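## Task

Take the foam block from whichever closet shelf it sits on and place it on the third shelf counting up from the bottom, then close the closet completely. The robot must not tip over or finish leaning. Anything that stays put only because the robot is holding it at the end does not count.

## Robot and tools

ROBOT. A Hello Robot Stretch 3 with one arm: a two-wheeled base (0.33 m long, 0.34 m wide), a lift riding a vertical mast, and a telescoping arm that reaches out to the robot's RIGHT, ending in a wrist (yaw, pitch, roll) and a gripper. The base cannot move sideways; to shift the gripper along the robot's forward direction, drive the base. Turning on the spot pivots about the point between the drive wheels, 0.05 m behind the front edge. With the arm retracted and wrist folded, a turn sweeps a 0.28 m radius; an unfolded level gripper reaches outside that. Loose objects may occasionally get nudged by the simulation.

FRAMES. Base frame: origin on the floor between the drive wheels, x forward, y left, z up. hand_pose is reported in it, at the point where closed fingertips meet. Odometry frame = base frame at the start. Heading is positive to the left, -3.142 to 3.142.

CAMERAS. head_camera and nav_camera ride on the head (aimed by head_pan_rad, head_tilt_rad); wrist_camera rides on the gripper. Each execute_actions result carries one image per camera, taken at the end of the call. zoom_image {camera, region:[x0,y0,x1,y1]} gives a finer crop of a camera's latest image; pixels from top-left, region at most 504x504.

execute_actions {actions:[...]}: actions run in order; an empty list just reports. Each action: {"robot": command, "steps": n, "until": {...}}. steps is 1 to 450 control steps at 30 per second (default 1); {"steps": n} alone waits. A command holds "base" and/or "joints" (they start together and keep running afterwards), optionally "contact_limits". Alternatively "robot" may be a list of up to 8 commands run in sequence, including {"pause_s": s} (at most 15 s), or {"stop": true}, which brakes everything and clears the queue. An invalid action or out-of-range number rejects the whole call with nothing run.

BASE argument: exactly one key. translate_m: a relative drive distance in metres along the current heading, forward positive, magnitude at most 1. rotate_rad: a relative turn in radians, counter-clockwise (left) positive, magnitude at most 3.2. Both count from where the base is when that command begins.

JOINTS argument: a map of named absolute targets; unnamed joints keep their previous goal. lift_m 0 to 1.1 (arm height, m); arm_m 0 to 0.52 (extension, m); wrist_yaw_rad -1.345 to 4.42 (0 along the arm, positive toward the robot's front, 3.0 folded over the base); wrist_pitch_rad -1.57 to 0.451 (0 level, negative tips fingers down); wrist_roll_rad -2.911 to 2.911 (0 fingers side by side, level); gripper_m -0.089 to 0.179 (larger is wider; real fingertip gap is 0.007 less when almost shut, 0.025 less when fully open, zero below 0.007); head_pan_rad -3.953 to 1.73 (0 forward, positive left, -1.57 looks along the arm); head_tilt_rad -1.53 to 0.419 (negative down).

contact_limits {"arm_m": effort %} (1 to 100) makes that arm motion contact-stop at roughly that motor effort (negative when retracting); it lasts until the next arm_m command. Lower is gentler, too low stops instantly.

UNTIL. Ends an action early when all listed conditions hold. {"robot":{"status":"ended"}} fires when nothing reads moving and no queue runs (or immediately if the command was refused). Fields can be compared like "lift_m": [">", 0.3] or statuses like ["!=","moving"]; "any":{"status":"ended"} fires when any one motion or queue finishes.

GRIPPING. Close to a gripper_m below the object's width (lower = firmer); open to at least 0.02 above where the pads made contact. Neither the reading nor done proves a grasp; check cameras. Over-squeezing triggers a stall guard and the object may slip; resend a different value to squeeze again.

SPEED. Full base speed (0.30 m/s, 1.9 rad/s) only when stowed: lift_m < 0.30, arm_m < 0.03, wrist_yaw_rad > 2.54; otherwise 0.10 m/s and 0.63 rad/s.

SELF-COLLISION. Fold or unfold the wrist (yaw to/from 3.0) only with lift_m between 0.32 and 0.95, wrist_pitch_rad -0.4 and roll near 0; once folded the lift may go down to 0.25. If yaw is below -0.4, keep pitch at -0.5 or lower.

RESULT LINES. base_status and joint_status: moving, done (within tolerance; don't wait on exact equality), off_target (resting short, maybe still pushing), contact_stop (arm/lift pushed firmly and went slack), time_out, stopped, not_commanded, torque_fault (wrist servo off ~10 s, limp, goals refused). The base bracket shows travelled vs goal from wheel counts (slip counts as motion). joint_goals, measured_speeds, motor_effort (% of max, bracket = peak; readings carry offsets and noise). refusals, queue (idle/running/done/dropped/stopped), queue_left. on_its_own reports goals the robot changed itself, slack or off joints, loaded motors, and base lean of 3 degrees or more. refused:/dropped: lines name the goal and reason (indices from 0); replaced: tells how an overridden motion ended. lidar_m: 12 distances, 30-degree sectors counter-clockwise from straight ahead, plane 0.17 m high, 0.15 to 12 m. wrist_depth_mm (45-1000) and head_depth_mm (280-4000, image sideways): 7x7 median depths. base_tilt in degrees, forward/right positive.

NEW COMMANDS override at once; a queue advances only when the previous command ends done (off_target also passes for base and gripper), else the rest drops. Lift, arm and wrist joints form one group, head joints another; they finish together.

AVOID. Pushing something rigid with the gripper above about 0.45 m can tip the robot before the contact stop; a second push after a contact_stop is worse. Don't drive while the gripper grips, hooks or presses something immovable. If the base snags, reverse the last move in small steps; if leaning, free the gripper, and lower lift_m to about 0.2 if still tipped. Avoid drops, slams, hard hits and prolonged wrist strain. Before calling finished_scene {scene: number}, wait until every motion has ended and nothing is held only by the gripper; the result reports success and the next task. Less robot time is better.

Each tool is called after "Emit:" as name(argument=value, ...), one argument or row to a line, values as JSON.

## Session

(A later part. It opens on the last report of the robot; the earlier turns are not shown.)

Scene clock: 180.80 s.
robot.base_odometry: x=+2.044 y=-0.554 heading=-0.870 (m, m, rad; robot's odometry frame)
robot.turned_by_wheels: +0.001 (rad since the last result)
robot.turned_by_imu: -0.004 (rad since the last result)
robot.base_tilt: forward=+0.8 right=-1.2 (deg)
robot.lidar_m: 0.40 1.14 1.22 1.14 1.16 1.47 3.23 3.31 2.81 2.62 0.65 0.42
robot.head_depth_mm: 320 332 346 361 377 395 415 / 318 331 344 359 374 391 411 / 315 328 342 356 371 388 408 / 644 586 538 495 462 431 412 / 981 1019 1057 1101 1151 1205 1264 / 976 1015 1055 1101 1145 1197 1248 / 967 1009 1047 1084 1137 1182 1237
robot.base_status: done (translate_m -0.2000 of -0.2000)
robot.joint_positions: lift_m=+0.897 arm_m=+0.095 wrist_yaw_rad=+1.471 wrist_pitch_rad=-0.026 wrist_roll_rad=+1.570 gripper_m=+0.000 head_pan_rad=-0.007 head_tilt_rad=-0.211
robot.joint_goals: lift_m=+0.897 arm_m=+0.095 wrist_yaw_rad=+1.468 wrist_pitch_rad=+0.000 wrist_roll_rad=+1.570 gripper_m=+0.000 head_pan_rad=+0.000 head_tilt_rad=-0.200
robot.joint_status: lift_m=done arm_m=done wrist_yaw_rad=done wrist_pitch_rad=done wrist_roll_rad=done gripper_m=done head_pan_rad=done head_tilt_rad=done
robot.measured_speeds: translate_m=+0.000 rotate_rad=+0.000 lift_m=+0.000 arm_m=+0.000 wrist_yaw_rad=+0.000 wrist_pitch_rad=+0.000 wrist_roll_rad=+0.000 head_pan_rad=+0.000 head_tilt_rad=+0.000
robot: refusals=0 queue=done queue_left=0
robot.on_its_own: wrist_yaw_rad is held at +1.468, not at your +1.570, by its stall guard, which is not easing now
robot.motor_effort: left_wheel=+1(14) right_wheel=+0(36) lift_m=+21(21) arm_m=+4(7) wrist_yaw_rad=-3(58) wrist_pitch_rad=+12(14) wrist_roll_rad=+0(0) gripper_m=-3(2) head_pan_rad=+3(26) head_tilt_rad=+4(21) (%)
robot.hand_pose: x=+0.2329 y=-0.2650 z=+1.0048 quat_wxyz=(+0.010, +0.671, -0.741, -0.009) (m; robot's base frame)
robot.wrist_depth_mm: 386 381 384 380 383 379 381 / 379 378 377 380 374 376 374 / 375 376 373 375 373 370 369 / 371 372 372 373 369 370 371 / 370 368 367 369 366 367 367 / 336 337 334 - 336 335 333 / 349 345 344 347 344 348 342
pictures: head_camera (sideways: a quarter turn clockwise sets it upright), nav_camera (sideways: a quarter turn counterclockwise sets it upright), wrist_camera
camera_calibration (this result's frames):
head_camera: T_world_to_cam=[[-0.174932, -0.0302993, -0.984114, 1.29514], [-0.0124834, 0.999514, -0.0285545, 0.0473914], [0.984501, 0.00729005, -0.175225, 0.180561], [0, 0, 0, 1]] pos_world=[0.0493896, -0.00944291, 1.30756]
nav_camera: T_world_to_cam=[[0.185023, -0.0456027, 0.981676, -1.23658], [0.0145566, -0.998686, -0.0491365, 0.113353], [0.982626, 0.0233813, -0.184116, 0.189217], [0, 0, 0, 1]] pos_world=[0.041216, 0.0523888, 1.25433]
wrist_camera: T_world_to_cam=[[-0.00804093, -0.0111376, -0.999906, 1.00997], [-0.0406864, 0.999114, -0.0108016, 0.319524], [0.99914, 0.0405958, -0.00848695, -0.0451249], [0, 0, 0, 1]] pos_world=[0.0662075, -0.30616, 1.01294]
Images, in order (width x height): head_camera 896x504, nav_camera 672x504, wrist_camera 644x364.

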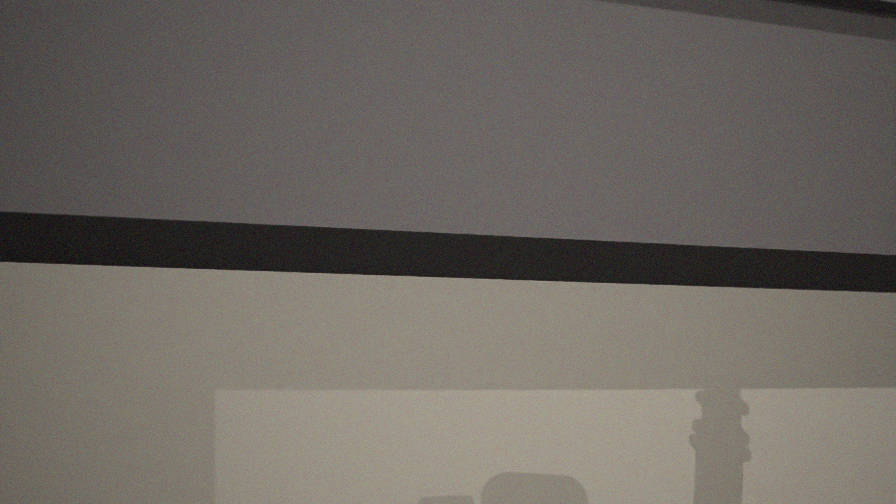

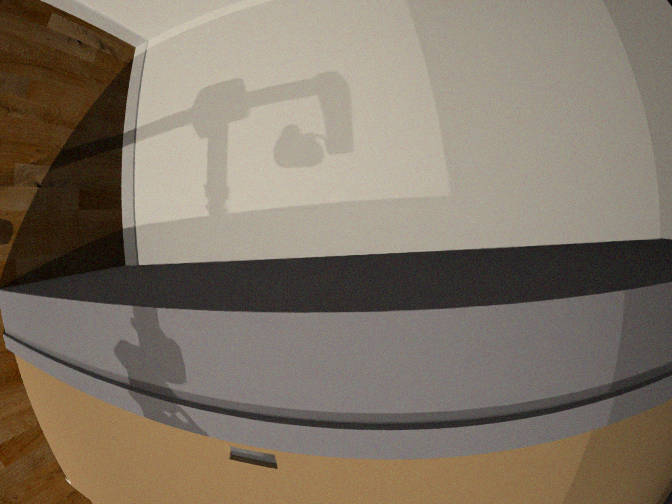

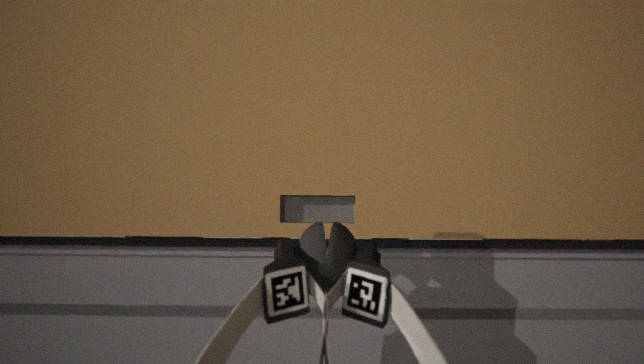

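Emit:
execute_actions(
  actions=[
    {"robot":[{"joints":{"arm_m":0.112,"wrist_yaw_rad":1.57}},{"base":{"translate_m":0.13}}],"steps":450,"until":{"robot":{"status":"ended"}}},
  ],
)

Scene clock: 187.23 s.
robot.base_odometry: x=+2.128 y=-0.653 heading=-0.870 (m, m, rad; robot's odometry frame)
robot.turned_by_wheels: +0.000 (rad since the last result)
robot.turned_by_imu: +0.001 (rad since the last result)
robot.base_tilt: forward=+0.7 right=-1.2 (deg)
robot.lidar_m: 0.27 1.01 1.24 1.15 1.17 1.49 3.29 3.41 2.80 2.60 0.45 0.28
robot.head_depth_mm: - - - - - - - / - - - - - - - / - - - - - - - / 632 559 490 435 403 451 405 / 863 900 932 976 1018 1061 1105 / 858 888 928 967 1010 1046 1099 / 851 887 921 959 1002 1044 1097
robot.base_status: done (translate_m +0.1300 of +0.1300)
robot.joint_positions: lift_m=+0.897 arm_m=+0.112 wrist_yaw_rad=+1.567 wrist_pitch_rad=-0.026 wrist_roll_rad=+1.570 gripper_m=+0.000 head_pan_rad=-0.007 head_tilt_rad=-0.211
robot.joint_goals: lift_m=+0.897 arm_m=+0.112 wrist_yaw_rad=+1.570 wrist_pitch_rad=+0.000 wrist_roll_rad=+1.570 gripper_m=+0.000 head_pan_rad=+0.000 head_tilt_rad=-0.200
robot.joint_status: lift_m=done arm_m=done wrist_yaw_rad=done wrist_pitch_rad=done wrist_roll_rad=done gripper_m=done head_pan_rad=done head_tilt_rad=done
robot.measured_speeds: translate_m=+0.000 rotate_rad=+0.000 lift_m=+0.000 arm_m=+0.000 wrist_yaw_rad=+0.000 wrist_pitch_rad=+0.000 wrist_roll_rad=+0.000 head_pan_rad=+0.000 head_tilt_rad=+0.000
robot: refusals=0 queue=done queue_left=0
robot.motor_effort: left_wheel=+0(7) right_wheel=+0(4) lift_m=+20(21) arm_m=+3(4) wrist_yaw_rad=+3(2) wrist_pitch_rad=+12(11) wrist_roll_rad=+0(0) gripper_m=-2(3) head_pan_rad=+2(1) head_tilt_rad=+4(4) (%)
robot.hand_pose: x=+0.2341 y=-0.2576 z=+1.0048 quat_wxyz=(+0.010, +0.706, -0.708, -0.009) (m; robot's base frame)
robot.wrist_depth_mm: 234 236 234 234 234 234 233 / 238 238 236 235 237 236 235 / 240 239 238 238 239 235 235 / 241 242 240 238 241 239 238 / 243 242 241 253 239 239 240 / 227 227 227 - 224 223 224 / 213 213 214 213 213 212 211
pictures: head_camera (sideways: a quarter turn clockwise sets it upright), nav_camera (sideways: a quarter turn counterclockwise sets it upright), wrist_camera
camera_calibration (this result's frames):
head_camera: T_world_to_cam=[[-0.174673, -0.0303044, -0.98416, 1.2952], [-0.0124946, 0.999514, -0.0285596, 0.0473982], [0.984547, 0.0073081, -0.174966, 0.180224], [0, 0, 0, 1]] pos_world=[0.0493883, -0.00944209, 1.30757]
nav_camera: T_world_to_cam=[[0.184766, -0.0455974, 0.981724, -1.23664], [0.0145882, -0.998686, -0.0491308, 0.113346], [0.982674, 0.0233993, -0.183858, 0.188881], [0, 0, 0, 1]] pos_world=[0.0412275, 0.0523893, 1.25434]
wrist_camera: T_world_to_cam=[[-0.00686347, -0.0118552, -0.999906, 1.00962], [-0.135965, 0.990655, -0.0108123, 0.332321], [0.99069, 0.135878, -0.00841123, -0.0202398], [0, 0, 0, 1]] pos_world=[0.0721649, -0.314496, 1.01295]
Images, in order (width x height): head_camera 896x504, nav_camera 672x504, wrist_camera 644x364.

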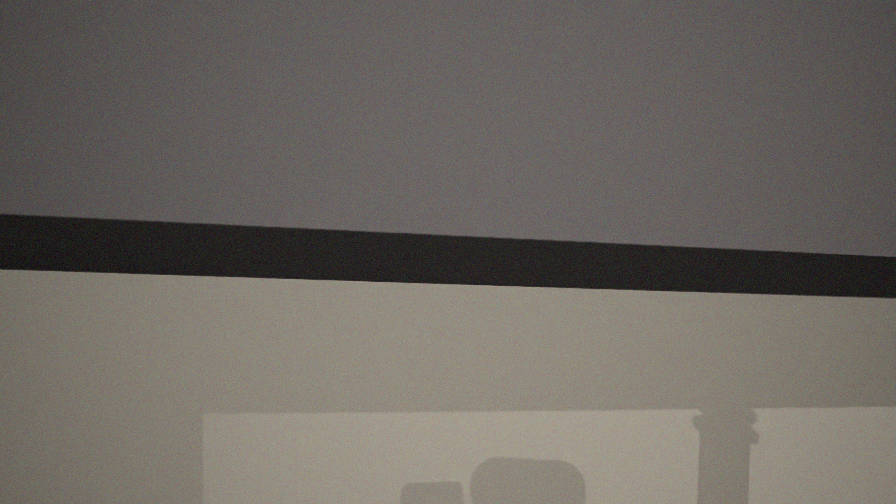

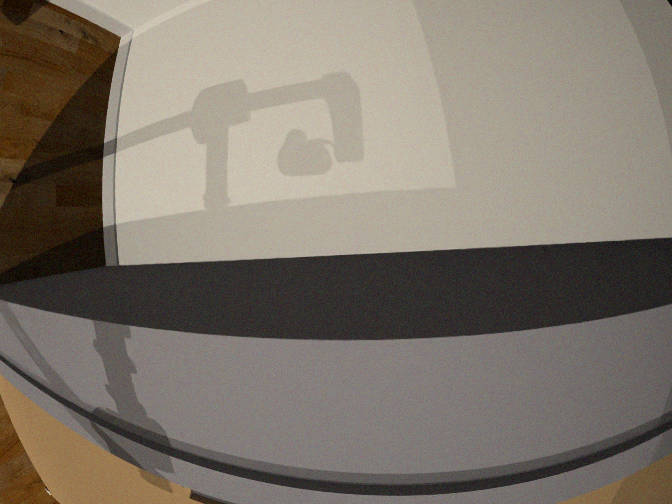

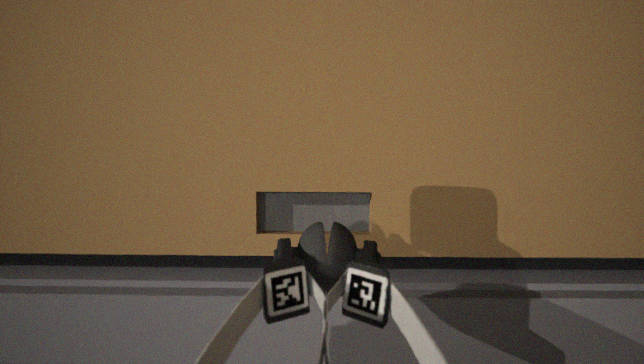

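Emit:
execute_actions(
  actions=[
    {"robot":[{"base":{"translate_m":0.07}},{"joints":{"arm_m":0.06},"contact_limits":{"arm_m":28}}],"steps":450,"until":{"robot":{"status":"ended"}}},
    {"actions_dummy":0},
  ],
)

Emit:
execute_actions(
  actions=[
    {"robot":[{"base":{"translate_m":0.07}},{"joints":{"arm_m":0.06},"contact_limits":{"arm_m":28}}],"steps":450,"until":{"robot":{"status":"ended"}}},
  ],
)


Scene clock: 192.07 s.
robot.base_odometry: x=+2.173 y=-0.707 heading=-0.870 (m, m, rad; robot's odometry frame)
robot.turned_by_wheels: +0.000 (rad since the last result)
robot.turned_by_imu: -0.010 (rad since the last result)
robot.base_tilt: forward=+0.7 right=-1.1 (deg)
robot.lidar_m: 0.20 0.94 1.19 1.16 1.18 1.49 3.20 3.48 2.80 1.42 0.35 0.21
robot.head_depth_mm: - - - - - - - / - - - - - - - / - - - - - - - / 423 - - - - - - / 801 830 862 892 932 977 1016 / 793 828 857 891 926 974 1017 / 787 820 851 885 925 966 1010
robot.base_status: done (translate_m +0.0700 of +0.0700)
robot.joint_positions: lift_m=+0.897 arm_m=+0.060 wrist_yaw_rad=+1.405 wrist_pitch_rad=-0.027 wrist_roll_rad=+1.570 gripper_m=+0.000 head_pan_rad=-0.007 head_tilt_rad=-0.210
robot.joint_goals: lift_m=+0.897 arm_m=+0.060 wrist_yaw_rad=+1.414 wrist_pitch_rad=+0.000 wrist_roll_rad=+1.570 gripper_m=+0.000 head_pan_rad=+0.000 head_tilt_rad=-0.200
robot.joint_status: lift_m=done arm_m=done wrist_yaw_rad=done wrist_pitch_rad=done wrist_roll_rad=done gripper_m=done head_pan_rad=done head_tilt_rad=done
robot.measured_speeds: translate_m=+0.000 rotate_rad=+0.000 lift_m=+0.000 arm_m=+0.000 wrist_yaw_rad=+0.000 wrist_pitch_rad=+0.000 wrist_roll_rad=+0.000 head_pan_rad=+0.000 head_tilt_rad=+0.000
robot: refusals=0 queue=done queue_left=0
robot.on_its_own: wrist_yaw_rad is held at +1.414, not at your +1.570, by its stall guard, which is not easing now
robot.motor_effort: left_wheel=-1(28) right_wheel=+3(28) lift_m=+21(21) arm_m=-3(9) wrist_yaw_rad=+9(82) wrist_pitch_rad=+12(13) wrist_roll_rad=+0(0) gripper_m=-3(3) head_pan_rad=+2(3) head_tilt_rad=+4(5) (%)
robot.contact_limits: arm_m 28 (drawing in: default 18, maximum 30; extending or still: default 25, maximum 41)
robot.hand_pose: x=+0.2307 y=-0.2474 z=+1.0047 quat_wxyz=(+0.010, +0.646, -0.763, -0.010) (m; robot's base frame)
robot.wrist_depth_mm: 195 195 196 195 194 194 193 / 191 190 191 189 190 190 190 / 186 186 187 185 186 186 185 / 183 181 182 181 182 181 182 / 179 178 178 179 177 176 177 / 174 175 174 - 173 174 173 / 153 153 153 153 153 152 153
pictures: head_camera (sideways: a quarter turn clockwise sets it upright), nav_camera (sideways: a quarter turn counterclockwise sets it upright), wrist_camera
camera_calibration (this result's frames):
head_camera: T_world_to_cam=[[-0.174216, -0.0303395, -0.98424, 1.2953], [-0.0126642, 0.999512, -0.0285686, 0.047411], [0.984626, 0.00748745, -0.174515, 0.179637], [0, 0, 0, 1]] pos_world=[0.0493874, -0.00943416, 1.30759]
nav_camera: T_world_to_cam=[[0.184325, -0.0455605, 0.981809, -1.23675], [0.0147932, -0.998683, -0.0491208, 0.113331], [0.982754, 0.0235782, -0.183408, 0.188295], [0, 0, 0, 1]] pos_world=[0.0412397, 0.0523956, 1.25435]
wrist_camera: T_world_to_cam=[[-0.00915829, -0.0105223, -0.999903, 1.01044], [0.0251533, 0.999626, -0.0107498, 0.286708], [0.999642, -0.0252493, -0.00889019, -0.0596091], [0, 0, 0, 1]] pos_world=[0.0616301, -0.277474, 1.0129]
Images, in order (width x height): head_camera 896x504, nav_camera 672x504, wrist_camera 644x364.

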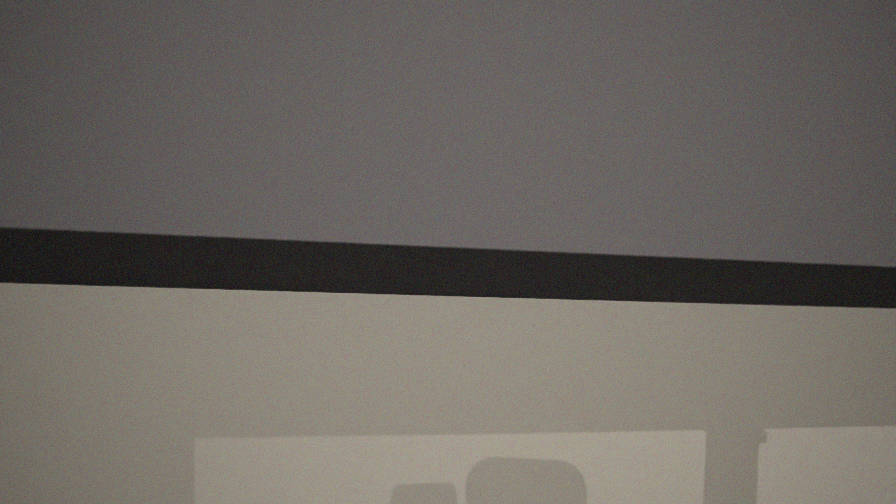

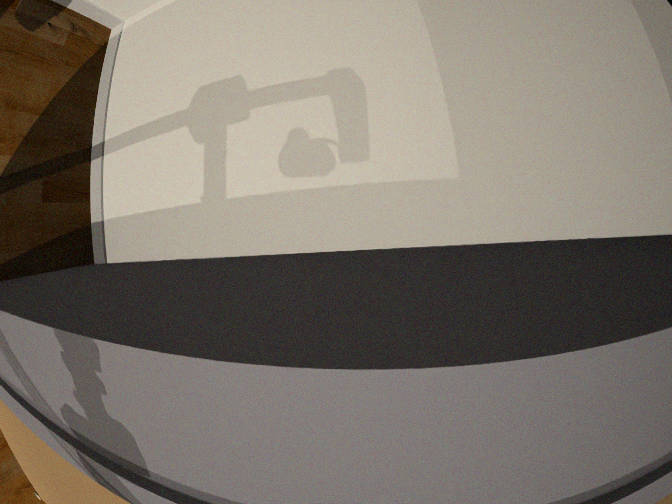

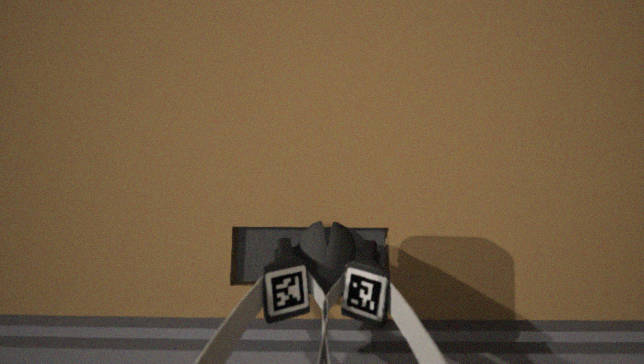

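No dark gap now, and the yaw stalled against the jamb. I'll back straight out without extending the arm.

Emit:
execute_actions(
  actions=[
    {"robot":[{"joints":{"arm_m":0.066}},{"base":{"translate_m":-0.17}}],"steps":450,"until":{"robot":{"status":"ended"}}},
  ],
)

Emit:
zoom_image(
  camera="wrist_camera",
  region=[60,180,300,320],
)

Scene clock: 196.03 s.
robot.base_odometry: x=+2.063 y=-0.577 heading=-0.870 (m, m, rad; robot's odometry frame)
robot.turned_by_wheels: +0.000 (rad since the last result)
robot.turned_by_imu: +0.001 (rad since the last result)
robot.base_tilt: forward=+0.6 right=-1.2 (deg)
robot.lidar_m: 0.36 1.11 1.23 1.14 1.16 1.46 3.15 3.34 2.81 2.61 0.61 0.39
robot.head_depth_mm: 292 303 316 329 344 360 378 / 290 301 314 326 341 357 375 / 288 299 311 324 339 354 372 / 497 463 433 406 382 362 374 / 955 993 1031 1068 1122 1169 1217 / 943 984 1022 1062 1112 1154 1211 / 939 975 1013 1057 1100 1151 1201
robot.base_status: done (translate_m -0.1700 of -0.1700)
robot.joint_positions: lift_m=+0.897 arm_m=+0.066 wrist_yaw_rad=+1.417 wrist_pitch_rad=-0.026 wrist_roll_rad=+1.570 gripper_m=+0.000 head_pan_rad=-0.007 head_tilt_rad=-0.210
robot.joint_goals: lift_m=+0.897 arm_m=+0.066 wrist_yaw_rad=+1.414 wrist_pitch_rad=+0.000 wrist_roll_rad=+1.570 gripper_m=+0.000 head_pan_rad=+0.000 head_tilt_rad=-0.200
robot.joint_status: lift_m=done arm_m=done wrist_yaw_rad=done wrist_pitch_rad=done wrist_roll_rad=done gripper_m=done head_pan_rad=done head_tilt_rad=done
robot.measured_speeds: translate_m=+0.000 rotate_rad=+0.000 lift_m=+0.000 arm_m=+0.000 wrist_yaw_rad=+0.000 wrist_pitch_rad=+0.000 wrist_roll_rad=+0.000 head_pan_rad=+0.000 head_tilt_rad=+0.000
robot: refusals=0 queue=done queue_left=0
robot.on_its_own: wrist_yaw_rad is held at +1.414, not at your +1.570, by its stall guard, which is not easing now
robot.motor_effort: left_wheel=+1(5) right_wheel=+0(4) lift_m=+20(21) arm_m=+3(4) wrist_yaw_rad=-3(10) wrist_pitch_rad=+12(12) wrist_roll_rad=+0(0) gripper_m=-3(2) head_pan_rad=+2(3) head_tilt_rad=+5(4) (%)
robot.hand_pose: x=+0.2311 y=-0.2497 z=+1.0048 quat_wxyz=(+0.010, +0.651, -0.759, -0.010) (m; robot's base frame)
robot.wrist_depth_mm: 374 372 371 368 369 369 369 / 366 361 364 363 359 360 360 / 356 361 353 353 355 354 355 / 350 349 344 349 347 343 348 / 341 343 339 355 339 341 337 / 303 306 305 - 303 302 302 / 313 314 315 311 309 310 307
pictures: head_camera (sideways: a quarter turn clockwise sets it upright), nav_camera (sideways: a quarter turn counterclockwise sets it upright), wrist_camera
camera_calibration (this result's frames):
head_camera: T_world_to_cam=[[-0.174216, -0.0303394, -0.98424, 1.2953], [-0.0126638, 0.999512, -0.0285686, 0.047411], [0.984626, 0.00748713, -0.174516, 0.179637], [0, 0, 0, 1]] pos_world=[0.0493874, -0.00943417, 1.30759]
nav_camera: T_world_to_cam=[[0.184325, -0.0455606, 0.981809, -1.23675], [0.0147928, -0.998683, -0.0491208, 0.113331], [0.982754, 0.0235779, -0.183408, 0.188295], [0, 0, 0, 1]] pos_world=[0.0412397, 0.0523956, 1.25435]
wrist_camera: T_world_to_cam=[[-0.00858054, -0.0106986, -0.999906, 1.01037], [0.0132414, 0.999854, -0.0108117, 0.291872], [0.999876, -0.0133329, -0.00843762, -0.057697], [0, 0, 0, 1]] pos_world=[0.0624945, -0.281789, 1.01294]
Images, in order (width x height): head_camera 896x504, nav_camera 672x504, wrist_camera 644x364.

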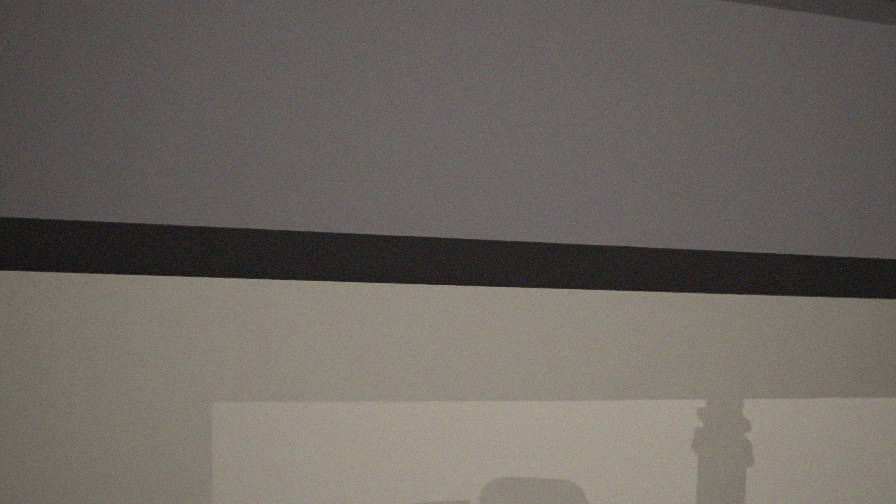

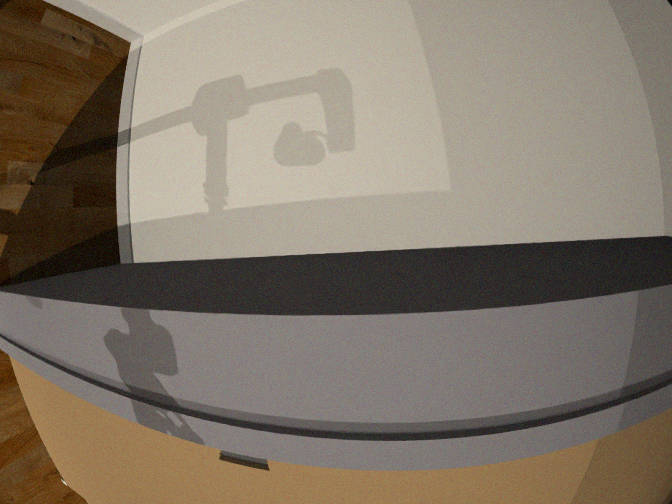

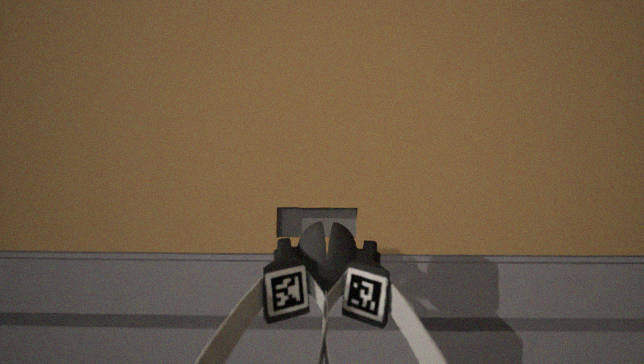

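Region (60, 180, 300, 320) of wrist_camera's 644x364 image, scaled by 2.100; it fills the top 294 rows of this view, and the rest is white.

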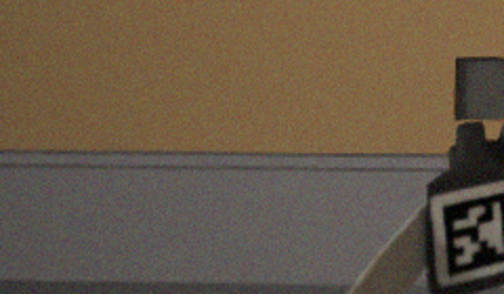

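Emit:
finished_scene(
  scene=2,
)

The scene is finished: the task was done.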